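## Task

Four plates start out in nests N1, N2, N3 and N4. First build a stack in rack S1 with B88 at the bottom, B33 on it and B83 on top. The bottom plate must rest flat on the rack floor, each plate above must sit fully nested, and the labelled short end of each plate must face the rack's front, which is the side toward the viewer. Next, release the plate and push the START key on post KP until it latches. Then return all four plates, each to the nest it came from, lying flat between the locators with well A1 at the corner labelled A1, while START stays latched. Nothing may rely on the gripper to stay in place at the end, so open and move the hand away.

## Robot and tools

Robot: a single four-axis arm (lift, shoulder, elbow, wrist yaw) with a two-finger gripper that always stays level. It can move in x, y and z and turn about the vertical axis, but it cannot tilt. The fingers point along the gripper's +x axis and close along its y axis. The reported end_effector_position is the midpoint between the two rubber pads, about 2 to 3 cm behind the fingertips. The fingers never fully meet: even a closed command leaves a 0.066 m gap. So START is pushed with one fingertip, not squeezed.

Scene frame: the origin sits on the table surface directly under the arm base. +z is up, and +y is to the left when looking along +x. Positions are in metres and orientation is a wxyz quaternion. The printed hand position may be a little off, and more so at long reach.

execute_actions takes a list called actions that runs in order. Each action can have "rows", "steps" and "until". An empty list just returns the current state and images. rows holds 1 to 15 rows, and each row is used for one control step (1/30 s). A row is five numbers, each in [-1, 1], in this order: dx, dy, dz, rz, opening. The first four are an offset in the gripper's own axes, measured from the gripper pose at the start of that action. For the first action of a call, that start pose is the last pose a result reported. Every row counts from that same start, not from the row before it. A value of 1.0 means 0.6 m for dx, dy and dz, and 180 degrees for rz. Positive rz turns from gripper +x toward +y. opening is absolute, not an offset: +1 is fully open (0.140 m) and -1 is closed. Going from open to closed needs at least about 0.6 s.

steps is the action's length in control steps, from 1 to 450. It must be at least the number of rows, and it defaults to 15. After the last row runs, the arm keeps heading for that row's target and keeps its opening, so long moves need extra steps. until ends an action early once every listed condition holds. It reads only the device fields, scanner.code and scanner.reads, and it does not halt the arm. Numbers need a comparison such as [">=", 1]; strings can be matched directly or with "=" or "!=". Any bad value or unknown name rejects the whole call before anything moves.

Each control step, the commanded pose is limited to 70 mm and 16 degrees from the measured pose, and damped inverse kinematics then drives the joints. If an action ends before the move is done, the arm may creep only a little further, so send the remainder in the next action. Big moves may come back short of the target. For gentle starts, especially while holding a plate, build the offset up gradually: each extra 0.01 per row adds 6 mm per step. A "pose unreachable" line means the clearance check changed or dropped the target, and the arm stops until new rows arrive.

Result lines: the state gives the pose. "Hand target" is the pose the controller is currently steering toward. Joint positions lists lift (m, 0 to 0.550), shoulder (-2 to 2 rad), elbow (-2.8 to 2.8 rad) and wrist yaw (±12.566 rad), then the pad gap in metres. grip_measured is the finger opening on the same scale as the command. It may be off by about 1 mm, consistently within a scene. To hold something, command about 0.04 below grip_measured; a smaller margin gives a lighter grip. Pad force tops out near 18 N, and a fast close can squeeze harder. The scanner fields are code (the ID read now in lower case, such as b83, or no_read; it is never wrong) and reads (how many times code has gone from no_read to an ID).

Identifying plates: place a plate flat in nest RD with well A1 at the corner labelled A1, and move the arm out of the scanner's line of sight. The ID then shows in code. On every labelled item, well A1 is at the labelled short end, in the corner opposite the labelled long side.

zoom_image takes camera (cam_head_left, cam_head_right or cam_wrist) and region [x0, y0, x1, y1] in pixels, with (0,0) at the top left and at most 504 by 504. It returns a sharper crop of that camera's latest image. All three cameras are 672x504. Calibration values are in the original instructions, and fixed cameras may be off by a few degrees and millimetres.

finished_scene takes scene, the number of the scene being closed. It cannot be undone and reports whether the goal was met. Call it only when everything is resting on its own and the hand is open and clear.

Hazards to avoid: pressing START, or even lighting it, before the stack is correct and the fourth plate (the one not in the stack) is correctly seated in its nest; this fails the task. Do not let a plate fall more than a few millimetres, and do not drop, knock or push anything off the table. Avoid slams and hard shoves. Keep the elbow angle at least 0.4 rad away from 0, or the arm may fold and fault. Joint load limits are lift 55.2 N, shoulder 8.28 N m, elbow 4.14 N m and wrist 1.38 N m, with a held plate counting toward them. Reaching a limit freezes the arm for 10 s and skips the rest of the call. Holding a load heats the motors: a MOTOR HOT warning appears at 85 °C, and at 100 °C an OVER-TEMPERATURE FAULT brakes the arm until it cools. The arm holds the last command while you think. Loose objects may occasionally be nudged by outside disturbances, so check placements before finishing.

Each tool is called after "Call:" in YAML: its name, and indented under it one key for each argument.

## Session

Call:
execute_actions:
  actions: []

Scene clock: 0.00 s.
end_effector_position=(+0.4894, -0.2021, +0.4626) grip_measured=+1.00 end_effector_quat_wxyz=(+0.892, +0.000, +0.000, +0.452)
Joint positions: [ 0.458 -0.282  1.696 -0.477  0.14 ]
Motor temperatures (°C, as the motors report them): [38 26 27 26]
Hand target: +0.489, -0.202, +0.463; +0.892, +0.000, +0.000, +0.452
scanner: code=no_read reads=0

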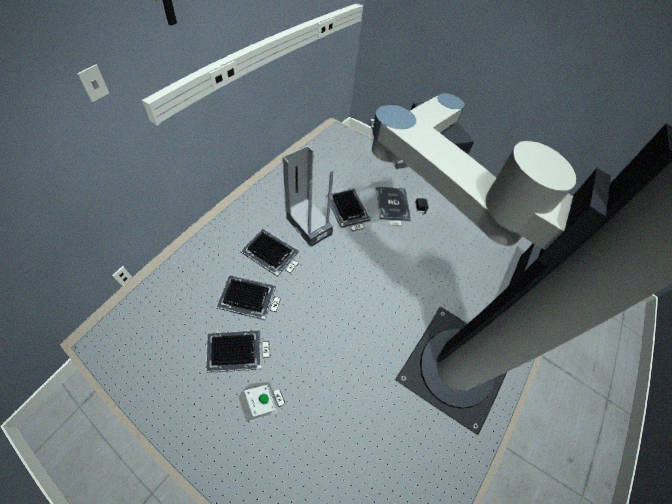

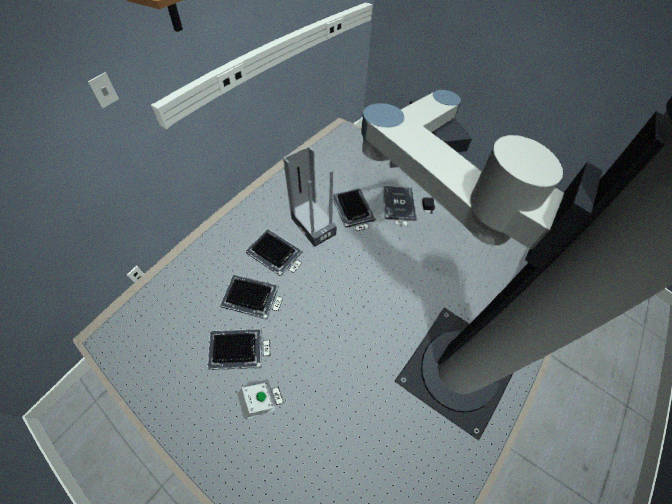

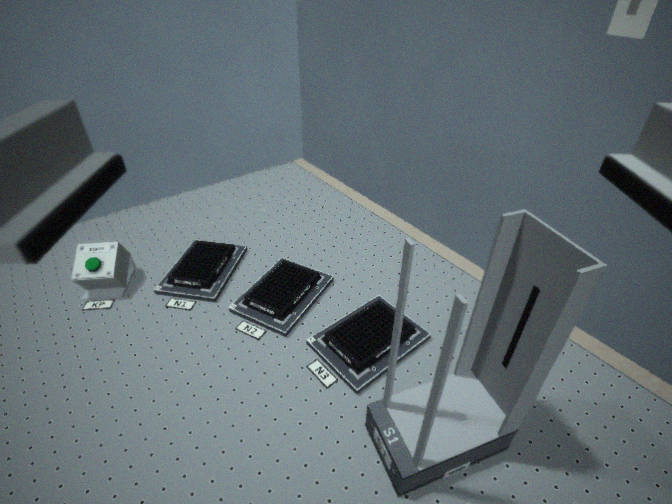

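Call:
zoom_image:
  camera: "cam_wrist"
  region: [60, 220, 340, 350]

Call:
zoom_image:
  camera: "cam_wrist"
  region: [290, 280, 550, 504]

Call:
zoom_image:
  camera: "cam_head_left"
  region: [270, 140, 450, 260]

Call:
zoom_image:
  camera: "cam_head_left"
  region: [190, 220, 330, 430]

Region (60, 220, 340, 350) of cam_wrist's 672x504 image, scaled by 1.800, with more detail than that image has; it fills the top 234 rows of this view, and the rest is white.

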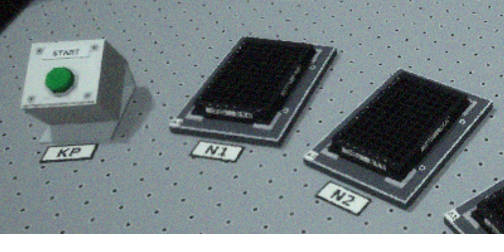

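Region (290, 280, 550, 504) of cam_wrist's 672x504 image, scaled by 1.938, with more detail than that image has; it fills the top 434 rows of this view, and the rest is white.

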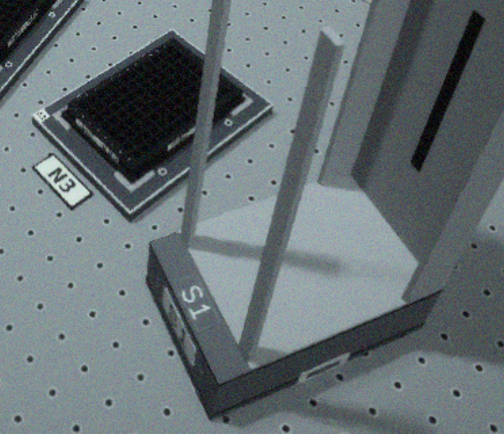

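Region (270, 140, 450, 260) of cam_head_left's 672x504 image, scaled by 2.800, with more detail than that image has.

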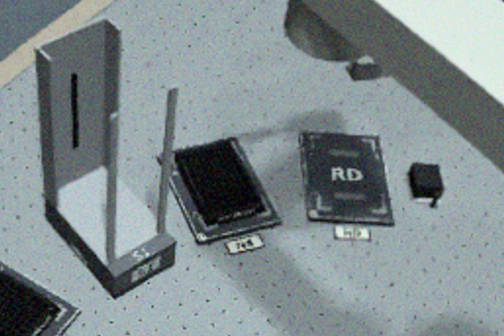

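Region (190, 220, 330, 430) of cam_head_left's 672x504 image, scaled by 2.400, with more detail than that image has.

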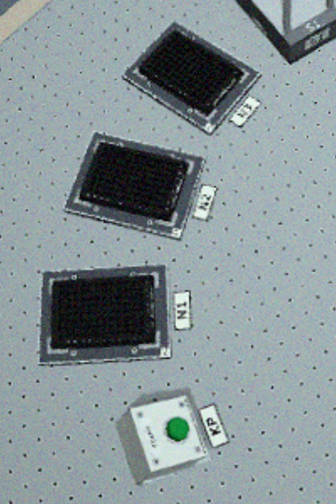

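Call:
execute_actions:
  actions:
    - {"rows":[[0.582,0.272,0,-0.17,1]],"steps":25}
    - {"rows":[[0,0,-0.5,0,1]],"steps":40}

Scene clock: 55.33 s.
end_effector_position=(+0.5210, +0.0115, +0.1625) grip_measured=+1.00 end_effector_quat_wxyz=(+0.970, +0.000, +0.000, +0.242)
Joint positions: [ 0.157  0.723  0.9   -1.133  0.14 ]
Motor temperatures (°C, as the motors report them): [38 26 27 26]
Hand target: +0.521, +0.012, +0.163; +0.970, +0.000, +0.000, +0.243
Off the commanded pose: 0.000 m, 0 deg.
scanner: code=no_read reads=0
camera_calibration (this result's frames):
cam_wrist: T_world_to_cam=[[0.467519, -0.883976, 0.0033961, -0.225503], [-0.52947, -0.283099, -0.799698, 0.396377], [0.707875, 0.372076, -0.600393, -0.179994], [0, 0, 0, 1]] pos_world=[0.44271, -0.0201535, 0.209681]

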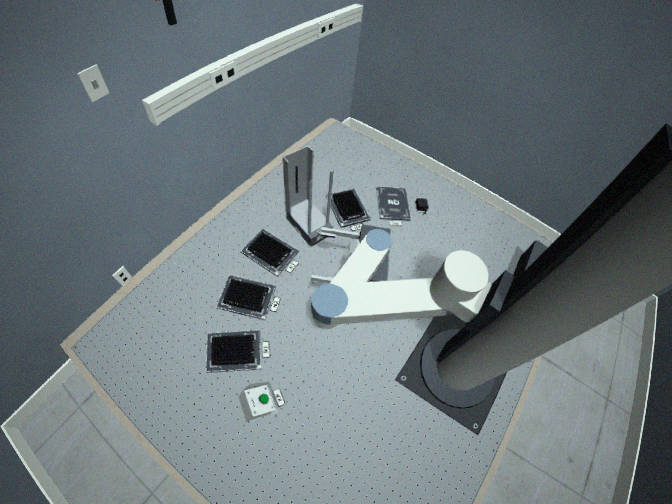

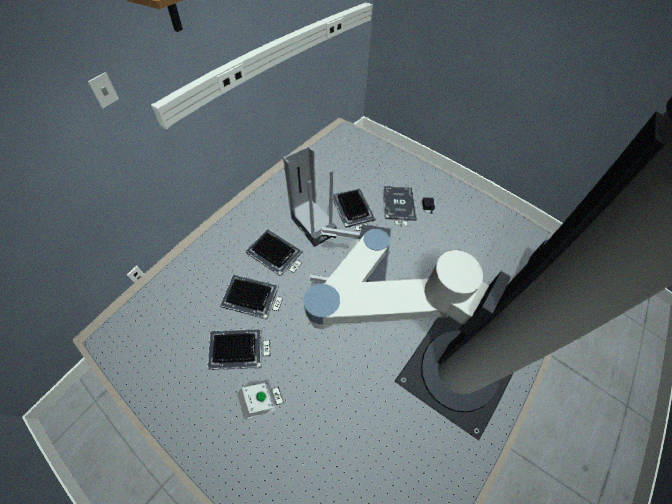

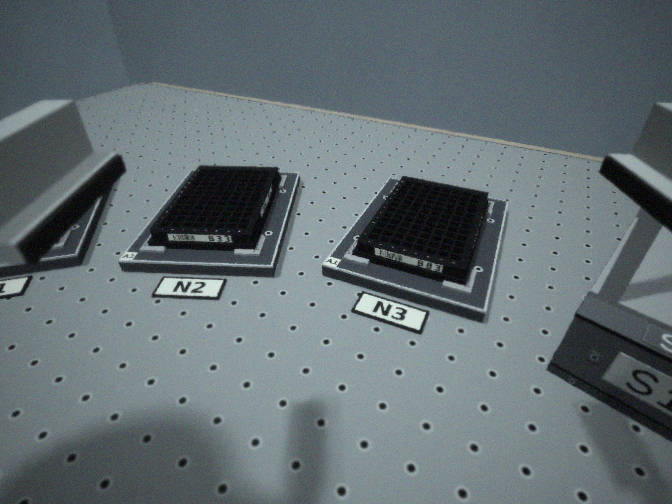

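Call:
zoom_image:
  camera: "cam_wrist"
  region: [320, 170, 520, 330]

Call:
zoom_image:
  camera: "cam_wrist"
  region: [115, 155, 305, 285]

Region (320, 170, 520, 330) of cam_wrist's 672x504 image, scaled by 2.520, with more detail than that image has; it fills the top 403 rows of this view, and the rest is white.

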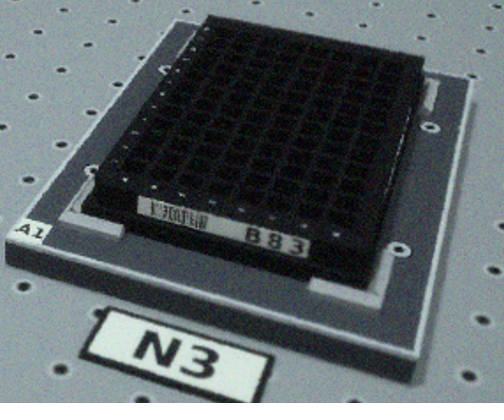

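Region (115, 155, 305, 285) of cam_wrist's 672x504 image, scaled by 2.653, with more detail than that image has; it fills the top 345 rows of this view, and the rest is white.

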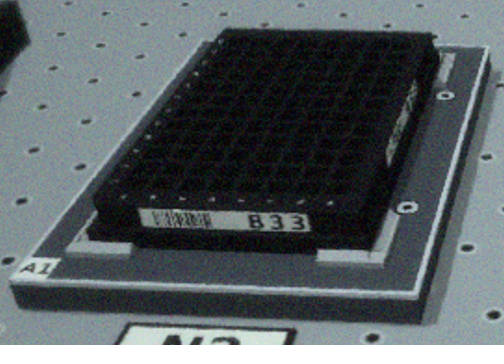

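Call:
execute_actions:
  actions:
    - {"rows":[[0.219,0.466,-0.07,0.089,1]],"steps":45}

Scene clock: 89.20 s.
end_effector_position=(+0.5056, +0.3199, +0.1205) grip_measured=+1.00 end_effector_quat_wxyz=(+0.927, +0.000, +0.000, +0.375)
Joint positions: [ 0.115  1.582  1.318 -2.131  0.14 ]
Motor temperatures (°C, as the motors report them): [38 26 27 26]
Hand target: +0.505, +0.320, +0.120; +0.927, +0.000, +0.000, +0.375
Off the commanded pose: 0.000 m, 0 deg.
scanner: code=no_read reads=0
camera_calibration (this result's frames):
cam_wrist: T_world_to_cam=[[0.693024, -0.720906, 0.0033961, -0.111722], [-0.43095, -0.41805, -0.799698, 0.43528], [0.577927, 0.552746, -0.600393, -0.301157], [0, 0, 0, 1]] pos_world=[0.439057, 0.267891, 0.16766]

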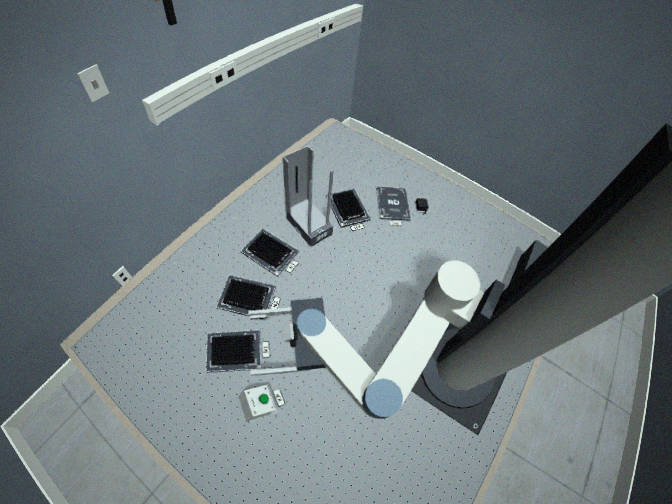

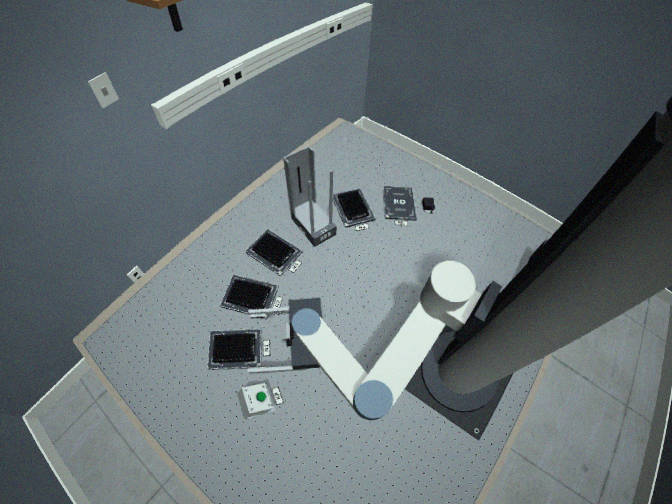

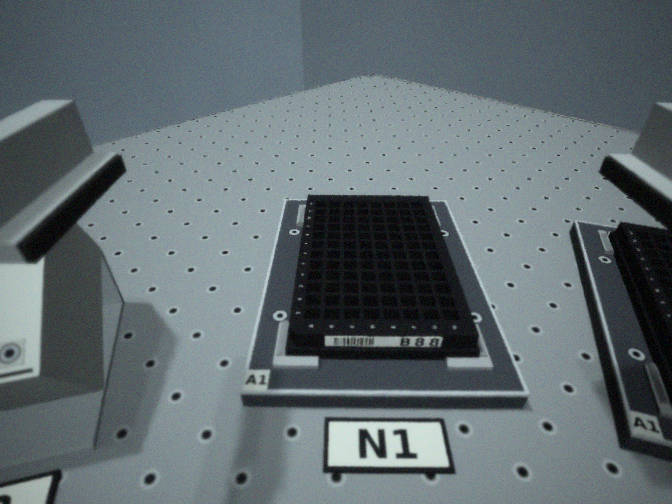

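Call:
zoom_image:
  camera: "cam_wrist"
  region: [235, 300, 385, 420]

Call:
zoom_image:
  camera: "cam_wrist"
  region: [385, 300, 535, 420]

Call:
zoom_image:
  camera: "cam_wrist"
  region: [275, 180, 465, 250]

Region (235, 300, 385, 420) of cam_wrist's 672x504 image, scaled by 3.360, with more detail than that image has; it fills the top 403 rows of this view, and the rest is white.

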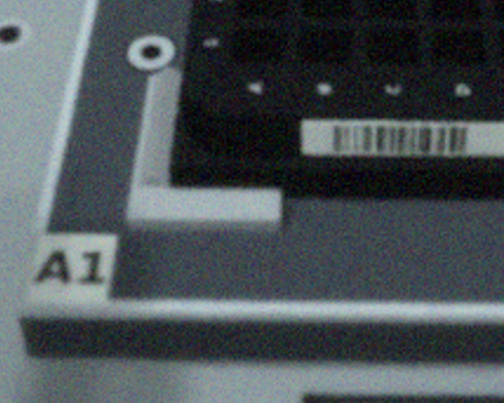

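Region (385, 300, 535, 420) of cam_wrist's 672x504 image, scaled by 3.360, with more detail than that image has; it fills the top 403 rows of this view, and the rest is white.

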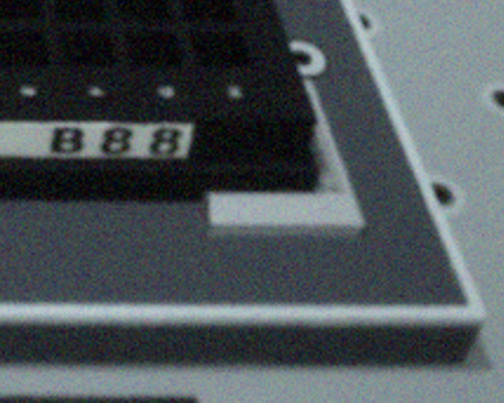

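Region (275, 180, 465, 250) of cam_wrist's 672x504 image, scaled by 2.653, with more detail than that image has; it fills the top 186 rows of this view, and the rest is white.

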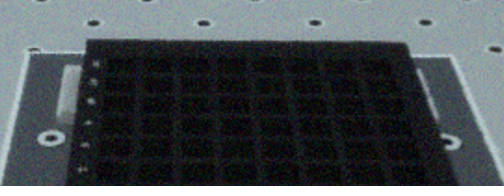

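Call:
execute_actions:
  actions:
    - {"rows":[[0.138,-0.0227,-0.09,-0.0044,-0.1]],"steps":25}
    - {"rows":[[0,0,-0.02,0,-0.1],[0,0,-0.04,0,-0.1],[0,0,-0.052,0,-0.1]],"steps":15}

Scene clock: 125.53 s.
end_effector_position=(+0.5746, +0.3676, +0.0352) grip_measured=-0.10 end_effector_quat_wxyz=(+0.930, +0.000, +0.000, +0.369)
Joint positions: [ 0.03   1.363  1.768 -2.377  0.099]
Motor temperatures (°C, as the motors report them): [38 26 27 26]
Hand target: +0.575, +0.368, +0.035; +0.930, +0.000, +0.000, +0.369
Off the commanded pose: 0.000 m, 0 deg.
scanner: code=no_read reads=0
camera_calibration (this result's frames):
cam_wrist: T_world_to_cam=[[0.682975, -0.730434, 0.0033961, -0.11562], [-0.436697, -0.412042, -0.799698, 0.417869], [0.585525, 0.544691, -0.600393, -0.420045], [0, 0, 0, 1]] pos_world=[0.507395, 0.316521, 0.0823693]

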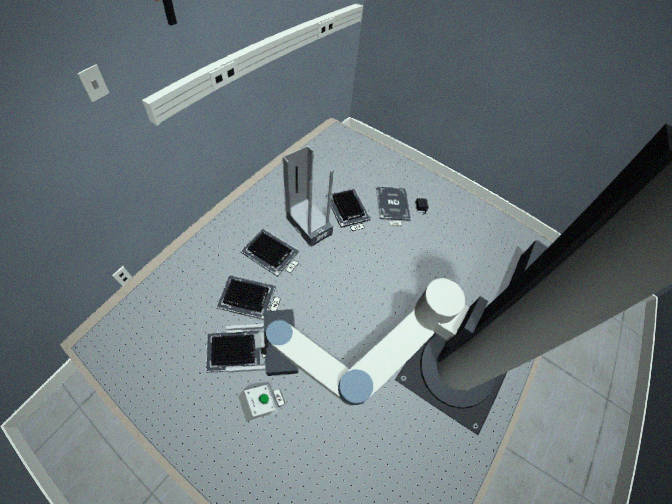

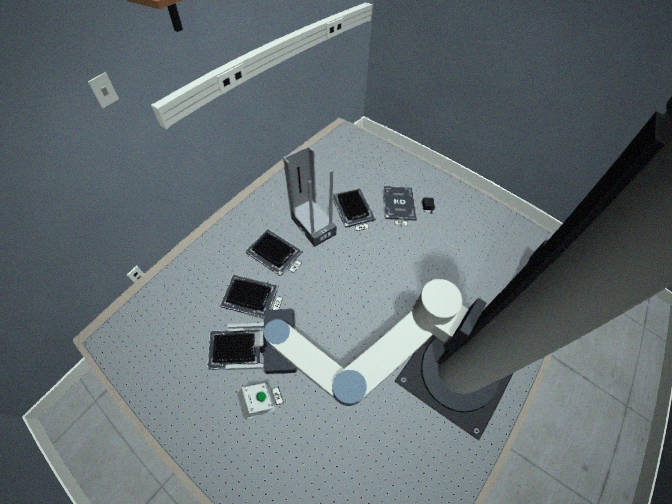

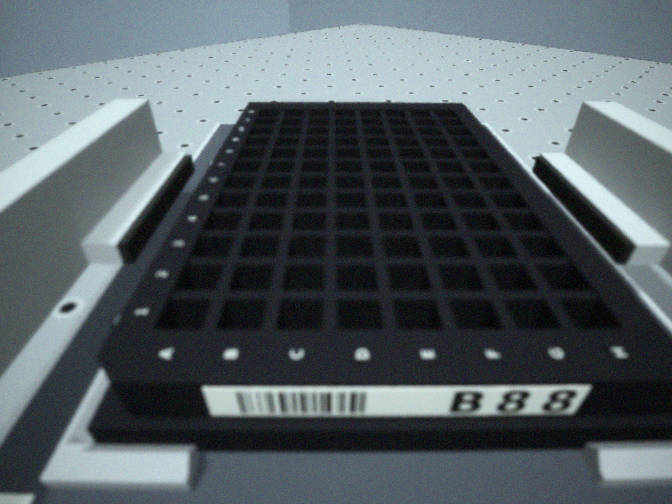

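Call:
execute_actions:
  actions:
    - {"rows":[[0,0.0005,-0.0025,0,-0.2],[0,0.0005,-0.0025,0,-0.3],[0,0.0005,-0.0025,0,-0.4],[0,0.0005,-0.0025,0,-0.45],[0,0.0005,-0.0025,0,-0.48],[0,0.0005,-0.0025,0,-0.5],[0,0.0005,-0.0025,0,-0.52],[0,0.0005,-0.0025,0,-0.54],[0,0.0005,-0.0025,0,-0.56],[0,0.0005,-0.0025,0,-0.58],[0,0.0005,-0.0025,0,-0.6]],"steps":18}

Scene clock: 133.60 s.
end_effector_position=(+0.5744, +0.3678, +0.0336) grip_measured=-0.57 end_effector_quat_wxyz=(+0.930, +0.000, +0.000, +0.369)
Joint positions: [ 0.029  1.364  1.768 -2.377  0.082]
Motor temperatures (°C, as the motors report them): [38 26 27 26]
Hand target: +0.574, +0.368, +0.034; +0.930, +0.000, +0.000, +0.369
Off the commanded pose: 0.000 m, 0 deg.
scanner: code=no_read reads=0
camera_calibration (this result's frames):
cam_wrist: T_world_to_cam=[[0.683036, -0.730377, 0.0033961, -0.115404], [-0.436663, -0.412079, -0.799698, 0.416628], [0.58548, 0.54474, -0.600393, -0.420964], [0, 0, 0, 1]] pos_world=[0.507217, 0.316711, 0.0808245]

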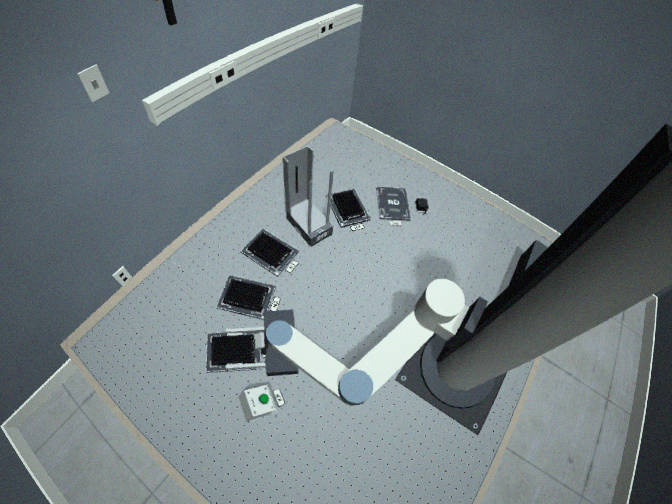

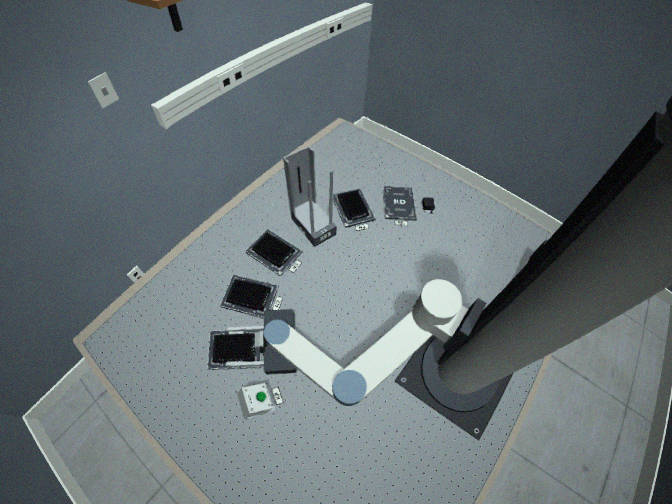

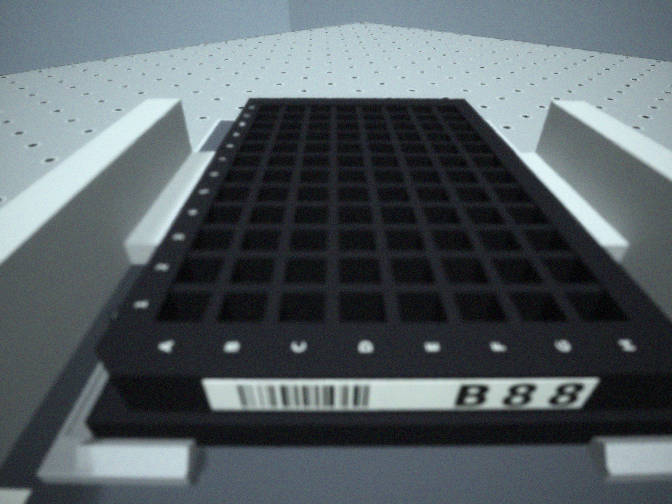

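Call:
execute_actions:
  actions:
    - {"rows":[[0,0,0.003,0,-0.615],[0,0,0.008,0,-0.615],[0,0,0.015,0,-0.615],[0,0,0.025,0,-0.615],[0,0,0.04,0,-0.615],[0,0,0.055,0,-0.615],[0,0,0.07,0,-0.615],[0,0,0.085,0,-0.615],[0,0,0.1,0,-0.615],[-0.01,-0.01,0.115,-0.005,-0.615],[-0.02,-0.02,0.13,-0.01,-0.615],[-0.04,-0.04,0.145,-0.02,-0.615],[-0.06,-0.06,0.16,-0.035,-0.615],[-0.09,-0.08,0.175,-0.05,-0.615],[-0.554,-0.5035,0.427,-0.332,-0.615]],"steps":75}

Scene clock: 167.83 s.
end_effector_position=(+0.5393, -0.0801, +0.2899) grip_measured=-0.57 end_effector_quat_wxyz=(+0.990, +0.000, +0.000, -0.144)
Joint positions: [ 0.285  0.783  0.92  -1.992  0.082]
Motor temperatures (°C, as the motors report them): [38 26 27 26]
Hand target: +0.539, -0.080, +0.290; +0.990, +0.000, +0.000, -0.144
Off the commanded pose: 0.000 m, 0 deg.
scanner: code=no_read reads=0
camera_calibration (this result's frames):
cam_wrist: T_world_to_cam=[[-0.287336, -0.957824, 0.0033961, 0.0857283], [-0.575858, 0.169915, -0.799698, 0.543344], [0.765393, -0.231737, -0.600393, -0.161834], [0, 0, 0, 1]] pos_world=[0.461388, -0.0477126, 0.337056]

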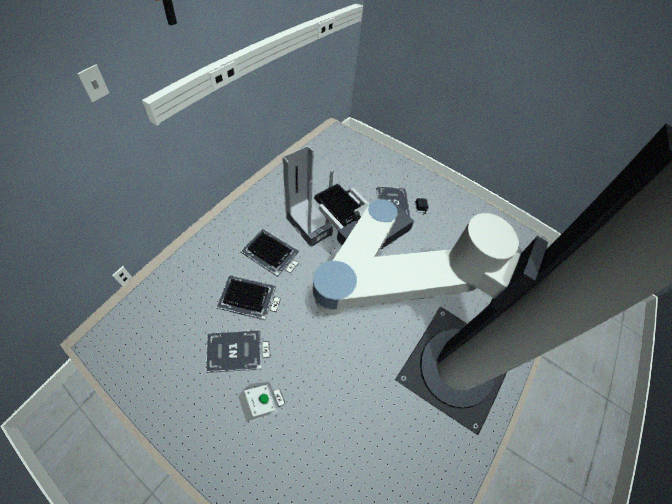

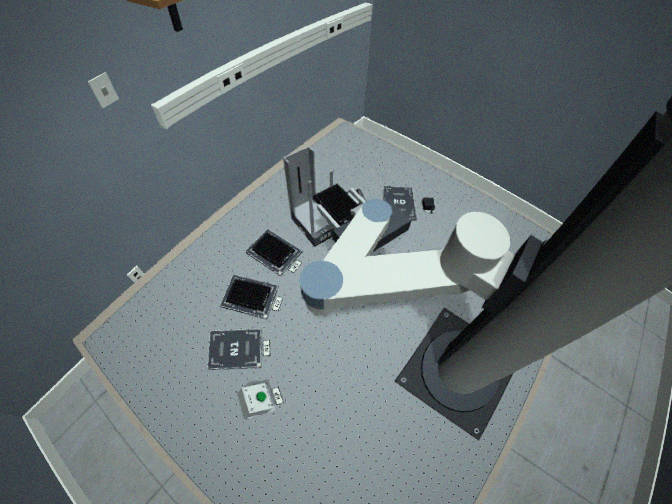

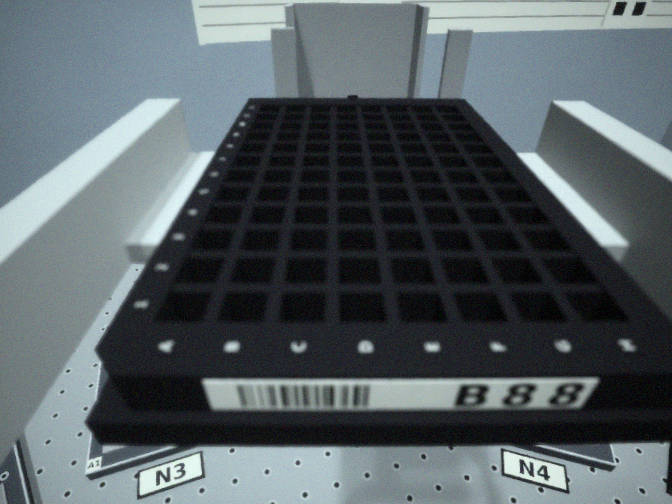

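Call:
zoom_image:
  camera: "cam_wrist"
  region: [260, 0, 480, 110]

Region (260, 0, 480, 110) of cam_wrist's 672x504 image, scaled by 2.291, with more detail than that image has.

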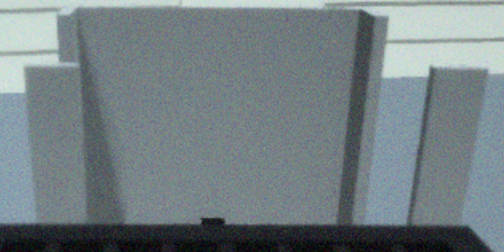

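Call:
execute_actions:
  actions:
    - {"rows":[[0.01,-0.003,0,0.001,-0.615],[0.02,-0.006,0,0.002,-0.615],[0.03,-0.01,0,0.0028,-0.615],[0.0417,-0.0133,0.02,0.0028,-0.615]],"steps":15}

Call:
zoom_image:
  camera: "cam_wrist"
  region: [230, 0, 360, 110]

Call:
zoom_image:
  camera: "cam_wrist"
  region: [360, 0, 490, 110]

Scene clock: 206.07 s.
end_effector_position=(+0.5611, -0.0949, +0.3019) grip_measured=-0.57 end_effector_quat_wxyz=(+0.990, +0.000, +0.000, -0.139)
Joint positions: [ 0.297  0.702  1.027 -2.008  0.082]
Motor temperatures (°C, as the motors report them): [38 26 27 26]
Hand target: +0.561, -0.095, +0.302; +0.990, +0.000, +0.000, -0.139
Off the commanded pose: 0.000 m, 0 deg.
scanner: code=no_read reads=0
camera_calibration (this result's frames):
cam_wrist: T_world_to_cam=[[-0.278683, -0.960377, 0.0033961, 0.0726963], [-0.577367, 0.164713, -0.799698, 0.568359], [0.767452, -0.224823, -0.600393, -0.175185], [0, 0, 0, 1]] pos_world=[0.482857, -0.0631858, 0.349089]

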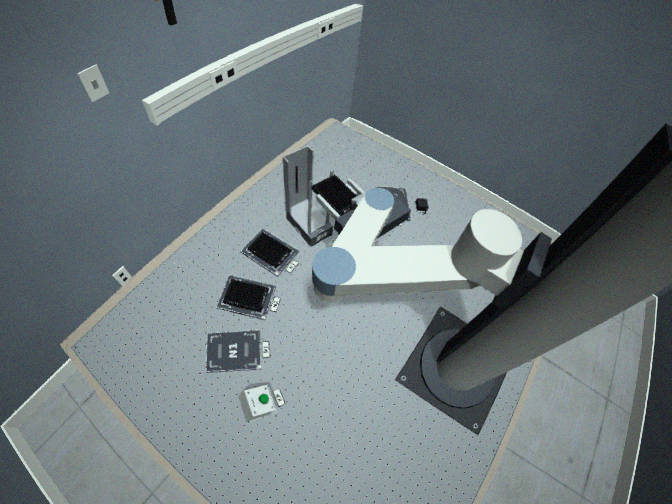

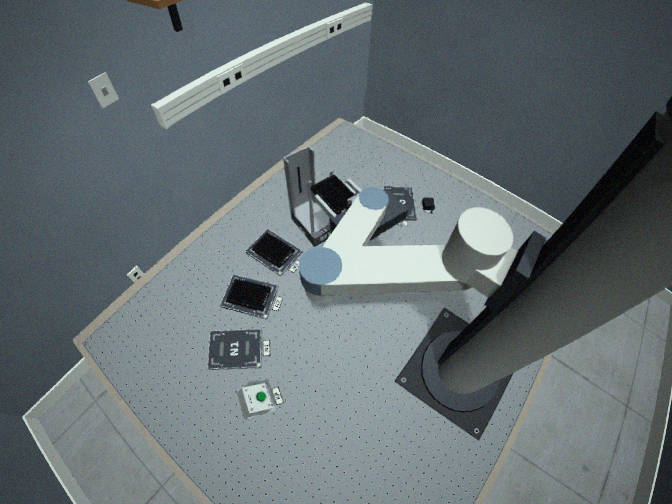

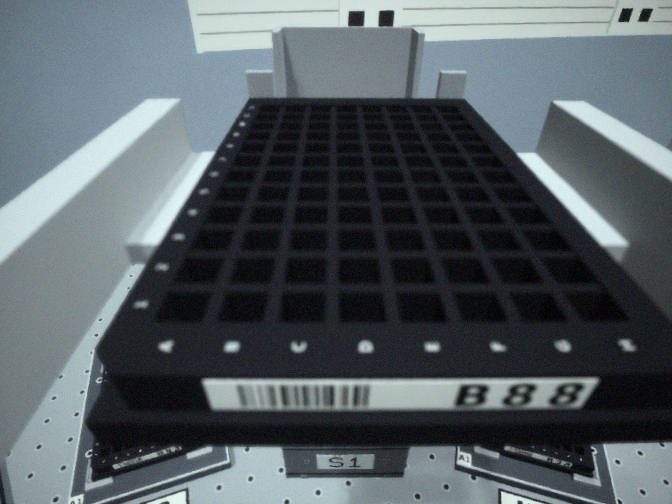

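Region (230, 0, 360, 110) of cam_wrist's 672x504 image, scaled by 3.877, with more detail than that image has; it fills the top 426 rows of this view, and the rest is white.

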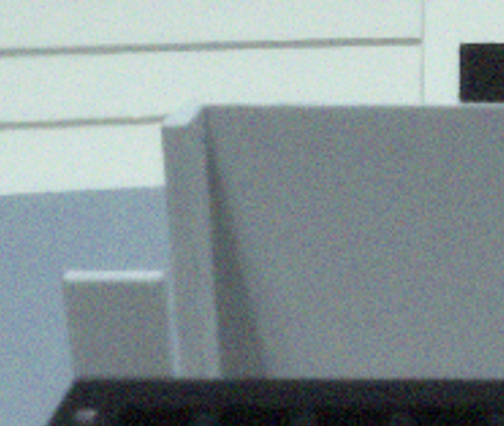

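Region (360, 0, 490, 110) of cam_wrist's 672x504 image, scaled by 3.877, with more detail than that image has; it fills the top 426 rows of this view, and the rest is white.

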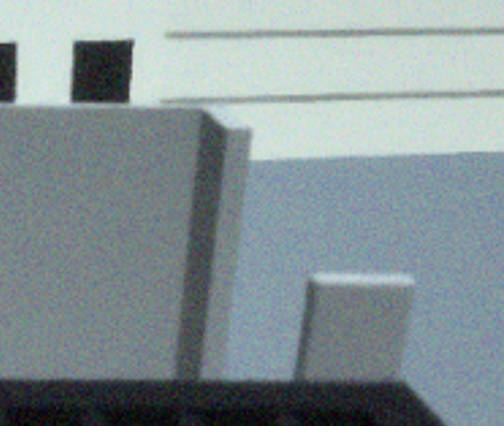

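Call:
execute_actions:
  actions:
    - {"rows":[[0,0,0.01,0,-0.615],[0,0,0.025,0,-0.615],[0,0,0.04,0,-0.615],[0,0,0.05,0,-0.615],[0,0,0.05,0,-0.615],[0,0,0.05,0,-0.615],[0,0,0.05,0,-0.615],[0,0,0.05,0,-0.615],[0,0,0.05,0,-0.615],[0.01,0,0.05,0,-0.615],[0.025,0,0.05,0,-0.615],[0.045,0,0.05,0,-0.615],[0.07,0,0.05,0,-0.615],[0.2417,-0.0006,0.05,0,-0.615]],"steps":36}
    - {"rows":[[0,0,-0.005,0,-0.615],[0,0,-0.01,0,-0.615]],"steps":8}

Scene clock: 225.63 s.
end_effector_position=(+0.7004, -0.1353, +0.3259) grip_measured=-0.57 end_effector_quat_wxyz=(+0.990, +0.000, +0.000, -0.139)
Joint positions: [ 0.321  0.382  1.766 -2.428  0.082]
Motor temperatures (°C, as the motors report them): [38 26 27 26]
Hand target: +0.700, -0.135, +0.326; +0.990, +0.000, +0.000, -0.139
Off the commanded pose: 0.000 m, 0 deg.
scanner: code=no_read reads=0
camera_calibration (this result's frames):
cam_wrist: T_world_to_cam=[[-0.278668, -0.960382, 0.0033961, 0.0725979], [-0.57737, 0.164704, -0.799698, 0.674588], [0.767456, -0.224811, -0.600393, -0.276794], [0, 0, 0, 1]] pos_world=[0.622144, -0.103612, 0.373034]

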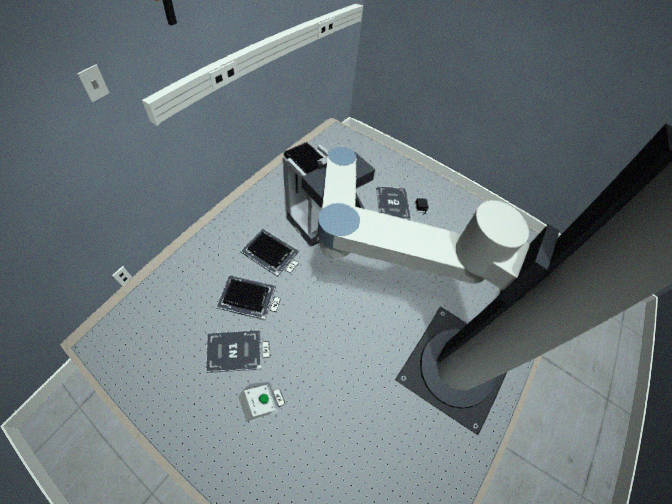

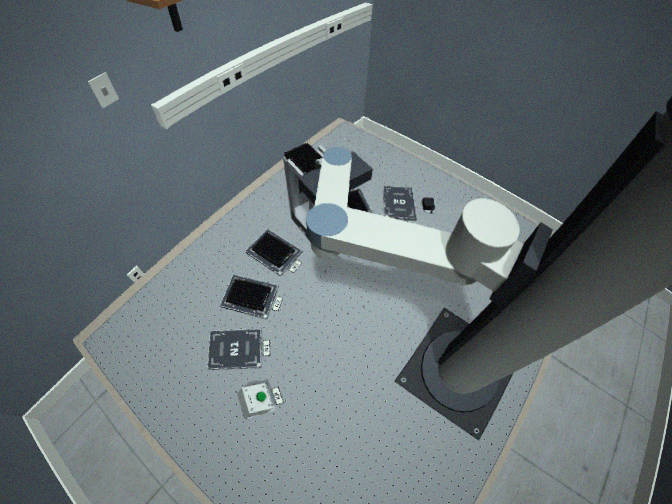

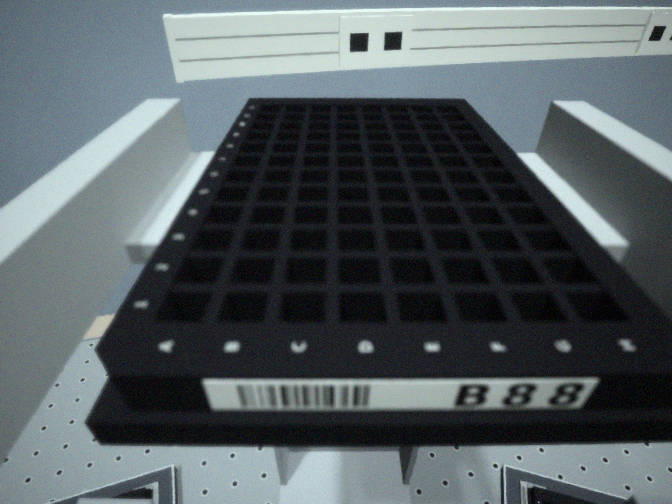

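Call:
zoom_image:
  camera: "cam_wrist"
  region: [50, 400, 200, 504]

Call:
zoom_image:
  camera: "cam_head_left"
  region: [270, 130, 350, 200]

Region (50, 400, 200, 504) of cam_wrist's 672x504 image, scaled by 3.360, with more detail than that image has; it fills the top 349 rows of this view, and the rest is white.

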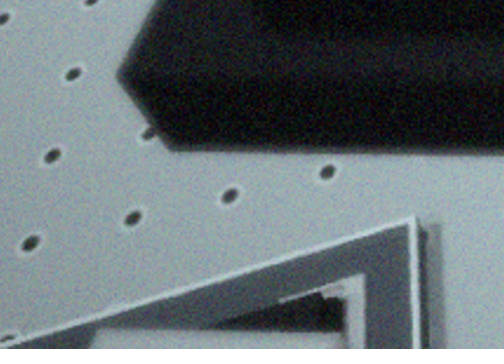

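Region (270, 130, 350, 200) of cam_head_left's 672x504 image, scaled by 6.300, with more detail than that image has; it fills the top 441 rows of this view, and the rest is white.

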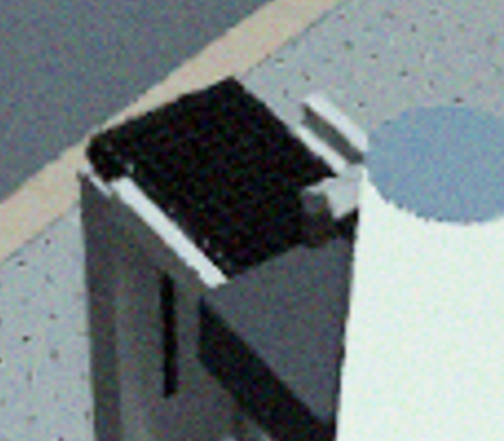

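Call:
execute_actions:
  actions:
    - {"rows":[[-0.004,0,0,0,-0.615],[-0.0075,0,-0.002,0,-0.615]],"steps":8}

Call:
zoom_image:
  camera: "cam_wrist"
  region: [50, 400, 200, 504]

Call:
zoom_image:
  camera: "cam_wrist"
  region: [522, 400, 672, 504]

Scene clock: 245.90 s.
end_effector_position=(+0.6960, -0.1341, +0.3246) grip_measured=-0.57 end_effector_quat_wxyz=(+0.990, +0.000, +0.000, -0.139)
Joint positions: [ 0.32   0.394  1.739 -2.413  0.082]
Motor temperatures (°C, as the motors report them): [38 26 27 26]
Hand target: +0.696, -0.134, +0.325; +0.990, +0.000, +0.000, -0.139
Off the commanded pose: 0.000 m, 0 deg.
scanner: code=no_read reads=0
camera_calibration (this result's frames):
cam_wrist: T_world_to_cam=[[-0.278891, -0.960317, 0.0033961, 0.0726993], [-0.577332, 0.164838, -0.799698, 0.670878], [0.767403, -0.224989, -0.600393, -0.273948], [0, 0, 0, 1]] pos_world=[0.617823, -0.102407, 0.371776]

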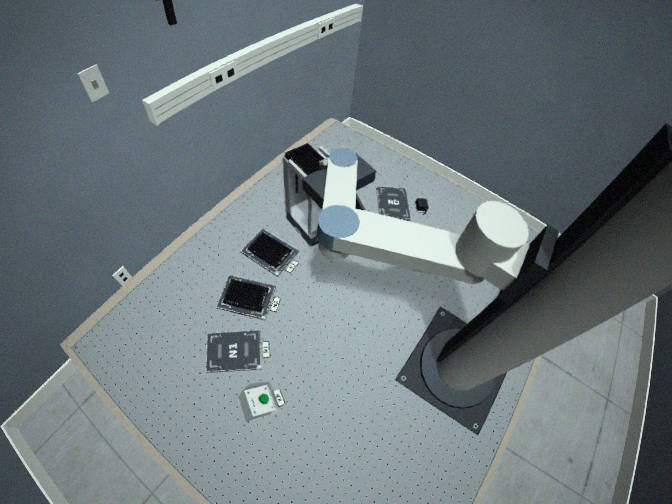

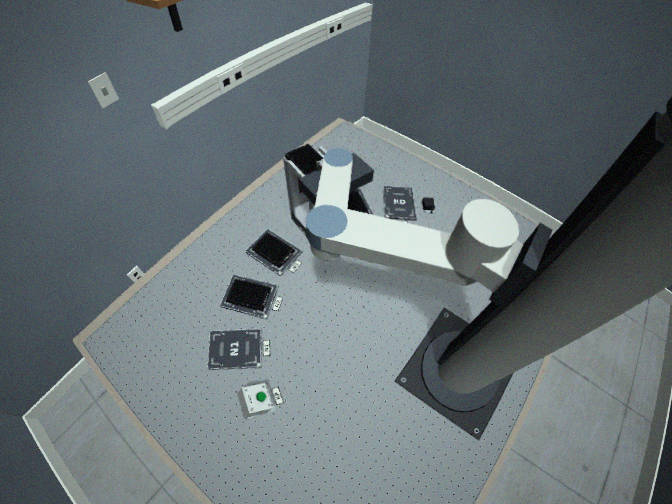

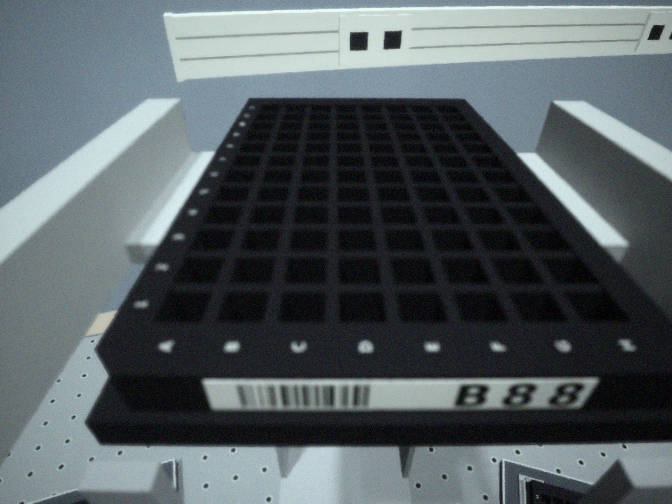

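Region (50, 400, 200, 504) of cam_wrist's 672x504 image, scaled by 3.360, with more detail than that image has; it fills the top 349 rows of this view, and the rest is white.

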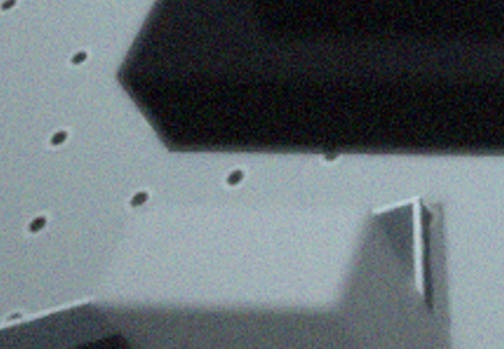

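Region (522, 400, 672, 504) of cam_wrist's 672x504 image, scaled by 3.360, with more detail than that image has; it fills the top 349 rows of this view, and the rest is white.

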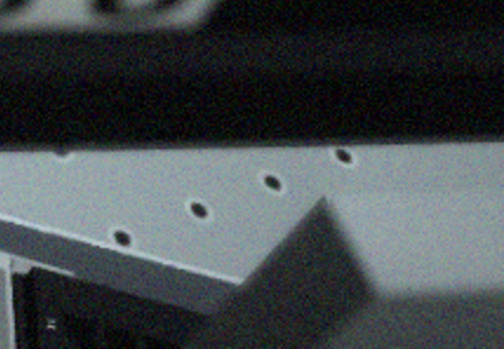

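Call:
execute_actions:
  actions:
    - {"rows":[[-0.0008,0.0007,0,0,-0.615],[-0.0008,0.0007,0,0,-0.615],[-0.0008,0.0007,0,0,-0.615],[-0.0008,0.0007,-0.002,0,-0.615],[-0.0008,0.0007,-0.004,0,-0.615],[-0.0008,0.0007,-0.006,0,-0.615],[-0.0008,0.0007,-0.008,0,-0.615]],"steps":13}

Scene clock: 255.67 s.
end_effector_position=(+0.6956, -0.1336, +0.3199) grip_measured=-0.57 end_effector_quat_wxyz=(+0.990, +0.000, +0.000, -0.139)
Joint positions: [ 0.315  0.397  1.736 -2.412  0.082]
Motor temperatures (°C, as the motors report them): [38 26 27 26]
Hand target: +0.696, -0.134, +0.320; +0.990, +0.000, +0.000, -0.139
Off the commanded pose: 0.000 m, 0 deg.
scanner: code=no_read reads=0
camera_calibration (this result's frames):
cam_wrist: T_world_to_cam=[[-0.278931, -0.960305, 0.0033961, 0.0730817], [-0.577325, 0.164862, -0.799698, 0.666828], [0.767394, -0.225021, -0.600393, -0.276324], [0, 0, 0, 1]] pos_world=[0.61741, -0.101932, 0.36711]

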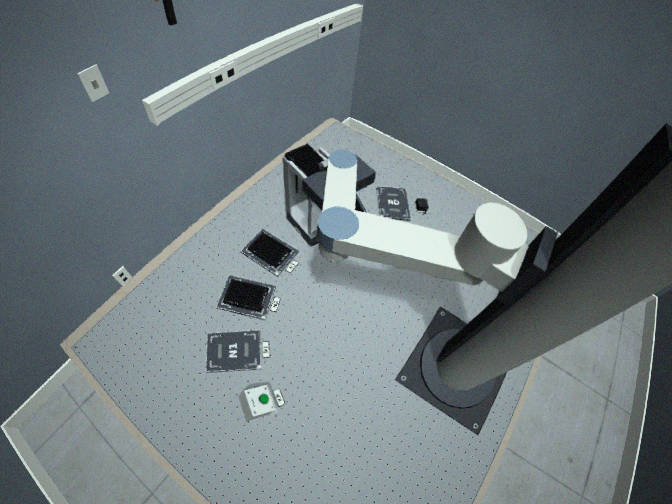

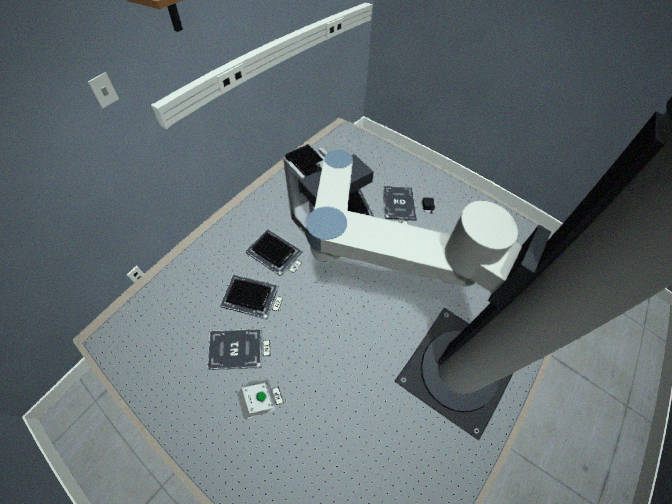

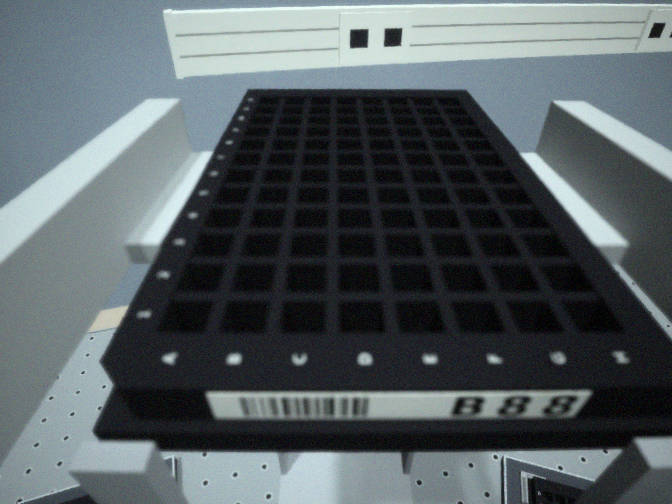

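Call:
zoom_image:
  camera: "cam_head_left"
  region: [275, 135, 325, 175]

Call:
zoom_image:
  camera: "cam_wrist"
  region: [50, 400, 200, 504]

Call:
zoom_image:
  camera: "cam_wrist"
  region: [522, 400, 672, 504]

Call:
zoom_image:
  camera: "cam_wrist"
  region: [180, 70, 560, 170]

Call:
zoom_image:
  camera: "cam_wrist"
  region: [260, 430, 440, 504]

Region (275, 135, 325, 175) of cam_head_left's 672x504 image, scaled by 10.080, with more detail than that image has; it fills the top 403 rows of this view, and the rest is white.

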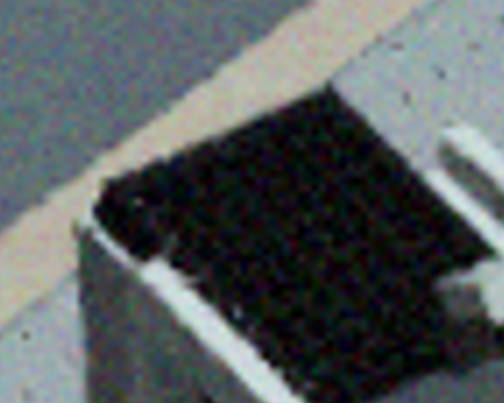

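Region (50, 400, 200, 504) of cam_wrist's 672x504 image, scaled by 3.360, with more detail than that image has; it fills the top 349 rows of this view, and the rest is white.

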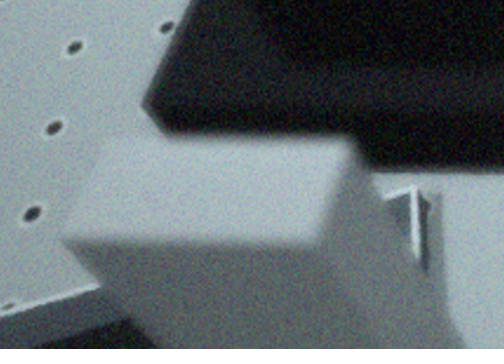

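Region (522, 400, 672, 504) of cam_wrist's 672x504 image, scaled by 3.360, with more detail than that image has; it fills the top 349 rows of this view, and the rest is white.

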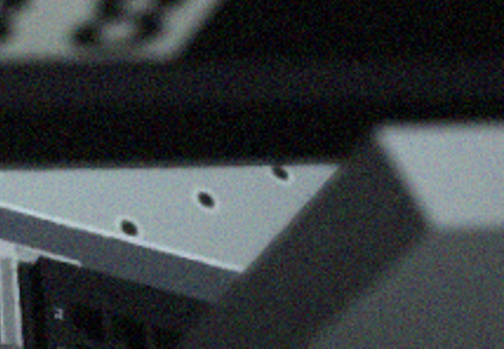

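Region (180, 70, 560, 170) of cam_wrist's 672x504 image, scaled by 1.326, with more detail than that image has; it fills the top 133 rows of this view, and the rest is white.

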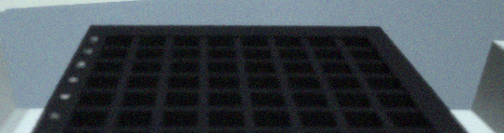

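Region (260, 430, 440, 504) of cam_wrist's 672x504 image, scaled by 2.800, with more detail than that image has; it fills the top 207 rows of this view, and the rest is white.

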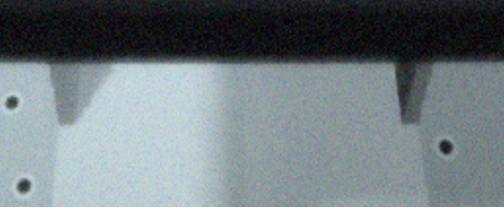

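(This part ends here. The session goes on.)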